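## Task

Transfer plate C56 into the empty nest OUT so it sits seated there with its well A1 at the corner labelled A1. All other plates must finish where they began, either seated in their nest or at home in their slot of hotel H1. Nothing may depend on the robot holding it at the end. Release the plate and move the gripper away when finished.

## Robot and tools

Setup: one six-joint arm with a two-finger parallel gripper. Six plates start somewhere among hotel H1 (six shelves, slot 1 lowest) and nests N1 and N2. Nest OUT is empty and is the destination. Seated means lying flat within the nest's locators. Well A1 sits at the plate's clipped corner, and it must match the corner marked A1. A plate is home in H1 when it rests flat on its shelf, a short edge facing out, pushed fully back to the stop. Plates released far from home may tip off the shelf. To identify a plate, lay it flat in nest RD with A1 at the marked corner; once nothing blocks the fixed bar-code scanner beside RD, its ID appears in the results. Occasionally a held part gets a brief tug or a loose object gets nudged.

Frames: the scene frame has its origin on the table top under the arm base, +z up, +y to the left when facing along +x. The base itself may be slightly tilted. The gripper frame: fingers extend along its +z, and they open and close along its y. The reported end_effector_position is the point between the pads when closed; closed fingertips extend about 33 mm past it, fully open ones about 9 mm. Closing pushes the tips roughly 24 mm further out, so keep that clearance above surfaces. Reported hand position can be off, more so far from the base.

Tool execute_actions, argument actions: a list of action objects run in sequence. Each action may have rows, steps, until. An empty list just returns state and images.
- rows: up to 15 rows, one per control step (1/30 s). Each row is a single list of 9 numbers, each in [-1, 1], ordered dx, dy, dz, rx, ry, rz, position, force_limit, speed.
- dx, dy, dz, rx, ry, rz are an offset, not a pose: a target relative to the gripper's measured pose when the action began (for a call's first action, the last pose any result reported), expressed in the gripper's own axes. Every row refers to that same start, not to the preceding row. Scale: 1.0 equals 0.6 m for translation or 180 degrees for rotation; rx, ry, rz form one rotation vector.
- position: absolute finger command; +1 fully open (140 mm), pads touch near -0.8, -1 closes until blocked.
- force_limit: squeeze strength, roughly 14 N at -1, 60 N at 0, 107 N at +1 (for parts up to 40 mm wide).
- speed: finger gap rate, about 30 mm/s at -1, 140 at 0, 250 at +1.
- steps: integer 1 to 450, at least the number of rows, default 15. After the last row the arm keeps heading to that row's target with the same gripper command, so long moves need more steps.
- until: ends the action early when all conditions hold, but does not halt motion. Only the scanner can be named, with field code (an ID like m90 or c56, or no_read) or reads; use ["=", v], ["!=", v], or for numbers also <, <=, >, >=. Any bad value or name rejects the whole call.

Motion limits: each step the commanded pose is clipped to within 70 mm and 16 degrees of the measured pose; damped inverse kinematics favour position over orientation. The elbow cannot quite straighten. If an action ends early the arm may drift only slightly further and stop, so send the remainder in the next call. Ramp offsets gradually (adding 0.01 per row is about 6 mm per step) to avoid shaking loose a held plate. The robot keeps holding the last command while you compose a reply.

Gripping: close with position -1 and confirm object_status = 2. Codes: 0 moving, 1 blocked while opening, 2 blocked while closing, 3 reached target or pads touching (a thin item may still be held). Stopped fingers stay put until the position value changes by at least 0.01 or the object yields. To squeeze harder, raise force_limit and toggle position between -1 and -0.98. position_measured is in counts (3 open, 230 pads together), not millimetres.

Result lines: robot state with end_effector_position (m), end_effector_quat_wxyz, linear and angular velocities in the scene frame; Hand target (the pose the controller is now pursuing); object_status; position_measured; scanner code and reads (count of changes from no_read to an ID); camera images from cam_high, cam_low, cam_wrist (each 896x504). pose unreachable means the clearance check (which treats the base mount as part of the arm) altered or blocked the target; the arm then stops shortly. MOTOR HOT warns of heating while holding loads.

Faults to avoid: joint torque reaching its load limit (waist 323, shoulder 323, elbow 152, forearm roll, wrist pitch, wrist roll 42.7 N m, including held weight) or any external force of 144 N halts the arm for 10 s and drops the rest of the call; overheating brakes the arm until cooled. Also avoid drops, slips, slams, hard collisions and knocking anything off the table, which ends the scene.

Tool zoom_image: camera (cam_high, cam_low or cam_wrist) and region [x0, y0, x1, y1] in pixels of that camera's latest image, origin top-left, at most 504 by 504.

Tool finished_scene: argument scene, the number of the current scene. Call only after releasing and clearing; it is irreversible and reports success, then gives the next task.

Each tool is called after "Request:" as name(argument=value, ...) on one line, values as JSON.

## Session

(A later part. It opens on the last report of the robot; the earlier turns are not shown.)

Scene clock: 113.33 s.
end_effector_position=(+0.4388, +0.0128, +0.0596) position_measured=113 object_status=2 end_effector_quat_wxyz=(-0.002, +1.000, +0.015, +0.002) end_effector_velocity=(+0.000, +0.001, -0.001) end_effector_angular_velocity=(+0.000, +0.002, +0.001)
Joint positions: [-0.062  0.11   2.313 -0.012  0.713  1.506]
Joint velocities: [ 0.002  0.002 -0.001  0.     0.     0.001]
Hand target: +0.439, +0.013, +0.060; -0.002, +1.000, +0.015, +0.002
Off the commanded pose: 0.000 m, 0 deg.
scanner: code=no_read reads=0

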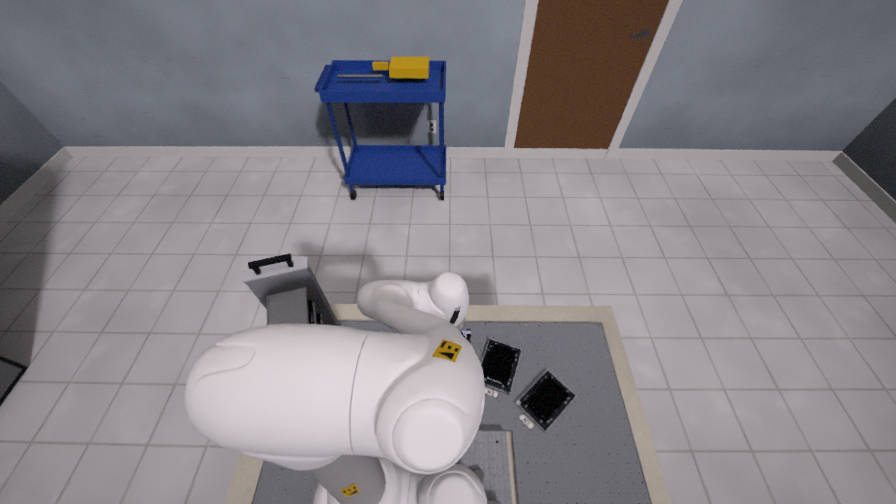

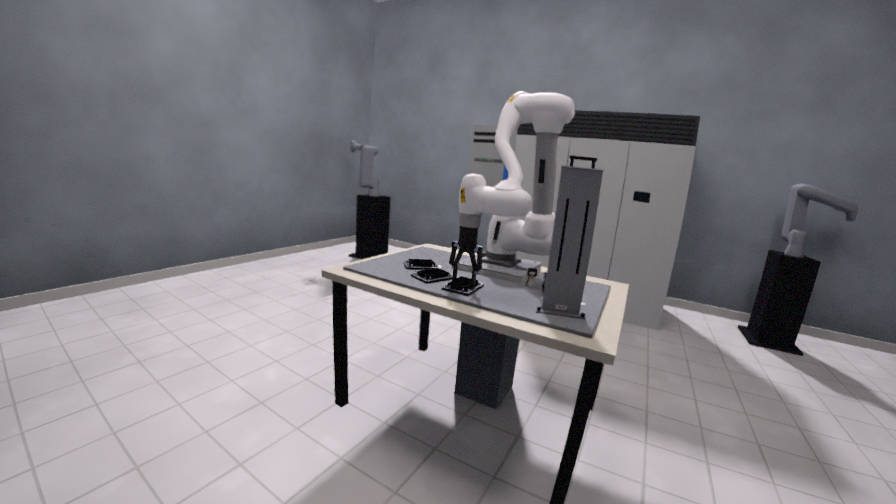

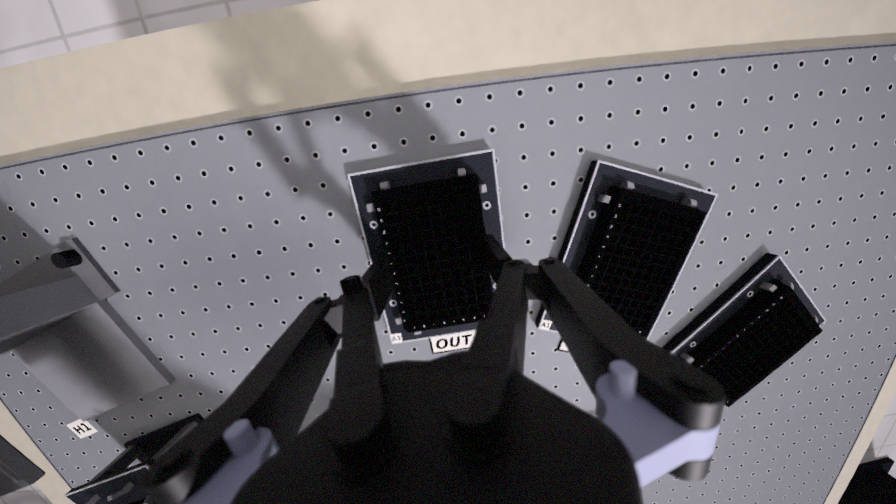

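Request:
execute_actions(actions=[{"rows":[[0.0003,0,0.001,0,0,0,-1,0.2,-0.7],[0.0003,0,0.002,0,0,0,-1,0.2,-0.7],[0.0003,0,0.003,0,0,0,-1,0.2,-0.7],[0.0003,0,0.004,0,0,0,-1,0.2,-0.7],[0.0003,0,0.0052,0,0,0,-1,0.2,-0.7]],"steps":10},{"rows":[[0,0,0,0,0,0,-1,0.2,-0.7]],"steps":1}])

Request:
zoom_image(camera="cam_wrist", region=[380, 290, 500, 350])

Scene clock: 116.50 s.
end_effector_position=(+0.4391, +0.0129, +0.0566) position_measured=113 object_status=2 end_effector_quat_wxyz=(-0.002, +1.000, +0.015, +0.002) end_effector_velocity=(+0.000, -0.000, -0.000) end_effector_angular_velocity=(+0.000, -0.000, -0.001)
Joint positions: [-0.061  0.115  2.315 -0.012  0.706  1.506]
Joint velocities: [-0.001  0.001 -0.     0.001 -0.001  0.   ]
Hand target: +0.439, +0.013, +0.057; -0.002, +1.000, +0.015, +0.002
Off the commanded pose: 0.000 m, 0 deg.
scanner: code=no_read reads=0

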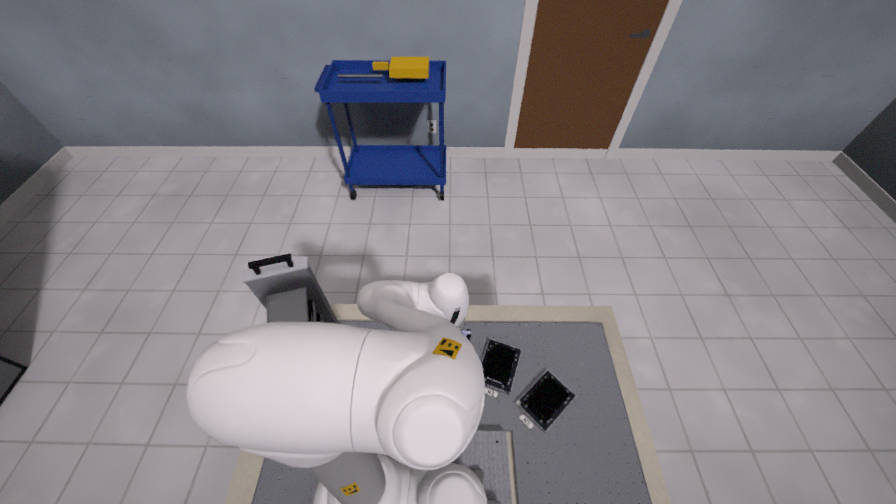

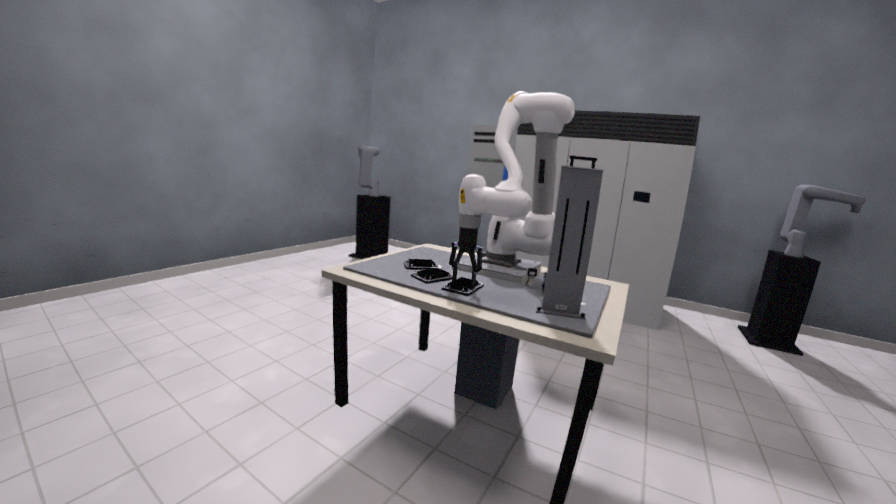

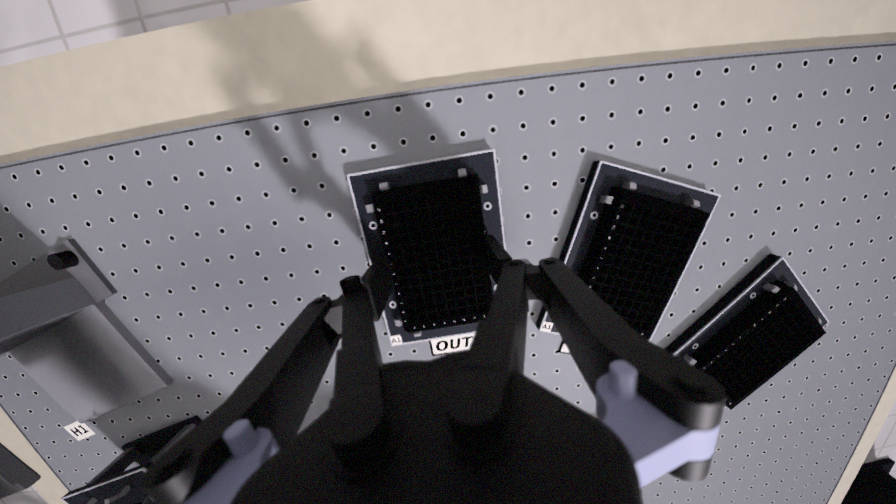

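Region (380, 290, 500, 350) of cam_wrist's 896x504 image, scaled by 4.200, with more detail than that image has.

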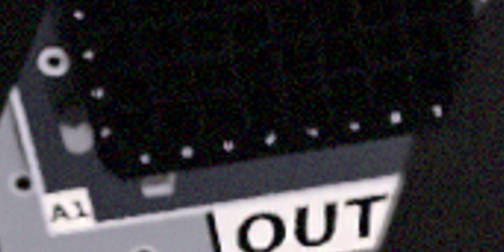

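Request:
execute_actions(actions=[{"rows":[[0,0,0,0,0,0,0.5,0,-0.3]],"steps":9},{"rows":[[0,0,-0.005,0,0,0,0.5,0,-0.3],[0,0,-0.015,0,0,0,0.5,0,-0.3],[0,0,-0.03,0,0,0,0.5,0,-0.3],[-0.005,0,-0.048,0,0,0,0.5,0,-0.3],[-0.015,0,-0.068,0,0,0,0.5,0,-0.3],[-0.03,0,-0.088,0,0,0,0.5,0,-0.3],[-0.045,0,-0.108,0,0,0,0.5,0,-0.3],[-0.06,0,-0.126,0,0,0,0.5,0,-0.3],[-0.075,0,-0.142,0,0,0,0.5,0,-0.3],[-0.088,0,-0.155,0,0,0,0.5,0,-0.3],[-0.096,0,-0.163,0,0,0,0.5,0,-0.3],[-0.1,0,-0.167,0,0,0,0.5,0,-0.3]],"steps":18}])

Request:
zoom_image(camera="cam_wrist", region=[340, 90, 520, 280])

Request:
zoom_image(camera="cam_low", region=[400, 250, 490, 300])

Scene clock: 121.70 s.
end_effector_position=(+0.3789, +0.0107, +0.1561) position_measured=66 object_status=3 end_effector_quat_wxyz=(-0.002, +1.000, +0.015, +0.002) end_effector_velocity=(-0.001, -0.001, +0.004) end_effector_angular_velocity=(-0.000, +0.003, -0.000)
Joint positions: [-0.071 -0.131  2.317 -0.01   0.949  1.494]
Joint velocities: [-0.002 -0.004 -0.005 -0.     0.013 -0.002]
Hand target: +0.379, +0.011, +0.156; -0.002, +1.000, +0.015, +0.002
Off the commanded pose: 0.000 m, 0 deg.
scanner: code=no_read reads=0

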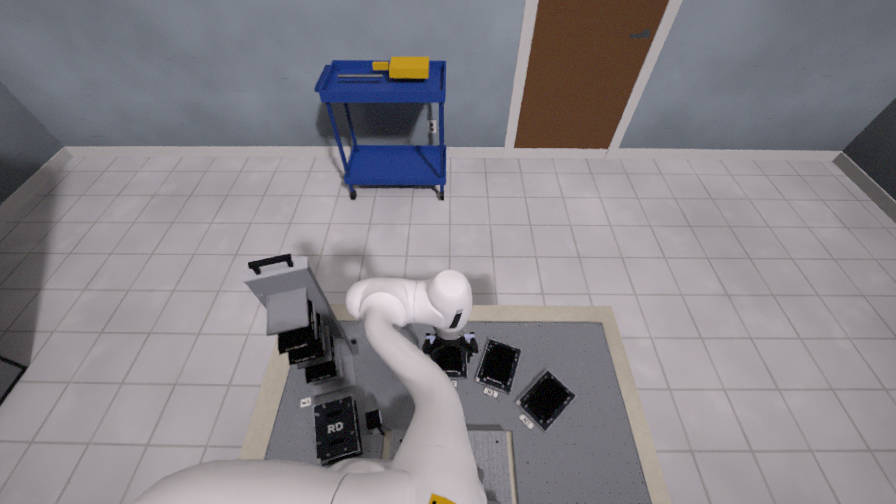

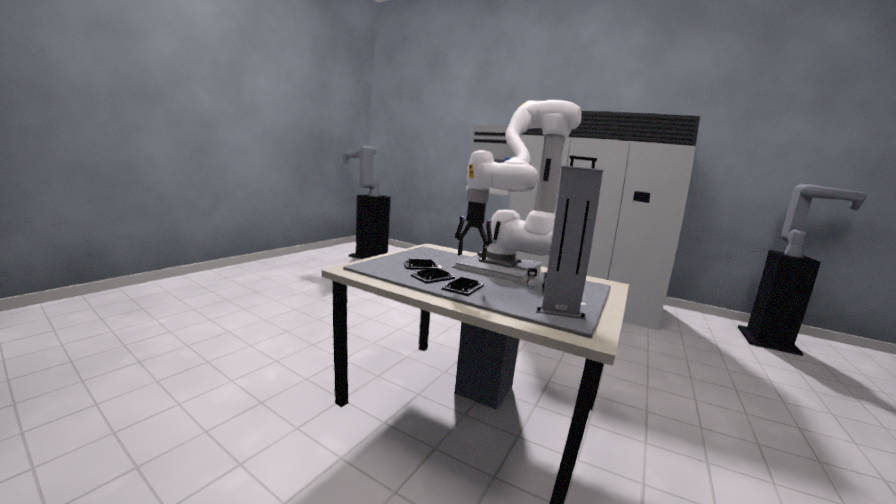

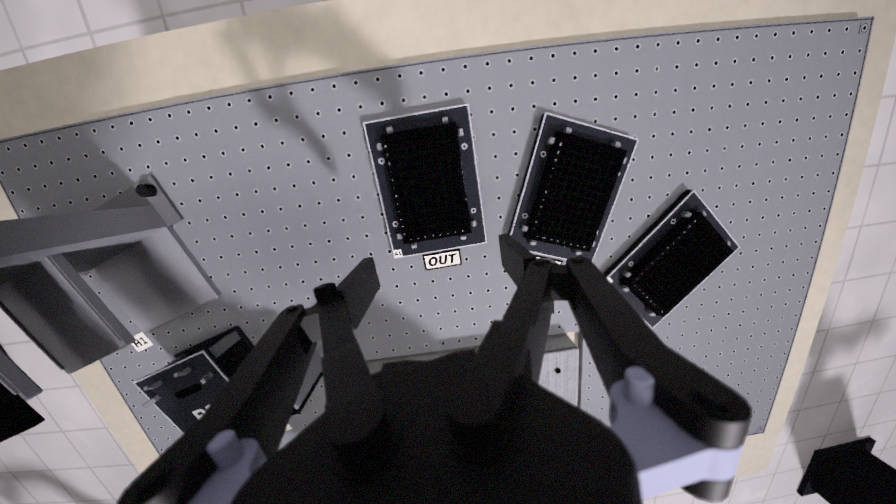

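Region (340, 90, 520, 280) of cam_wrist's 896x504 image, scaled by 2.653, with more detail than that image has; it fills the left 477 columns of this view, and the rest is white.

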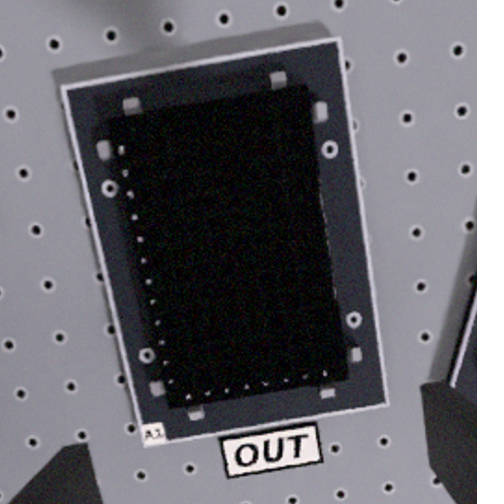

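Region (400, 250, 490, 300) of cam_low's 896x504 image, scaled by 5.600, with more detail than that image has.

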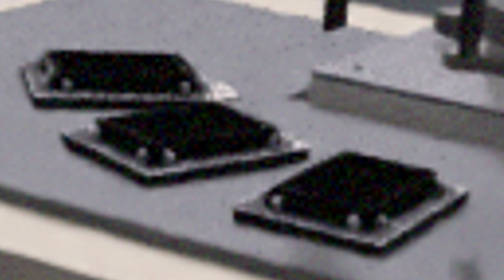

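All eight pins are visible and the plate lies flat.

Request:
finished_scene(scene=2)

The scene is finished: the task was done.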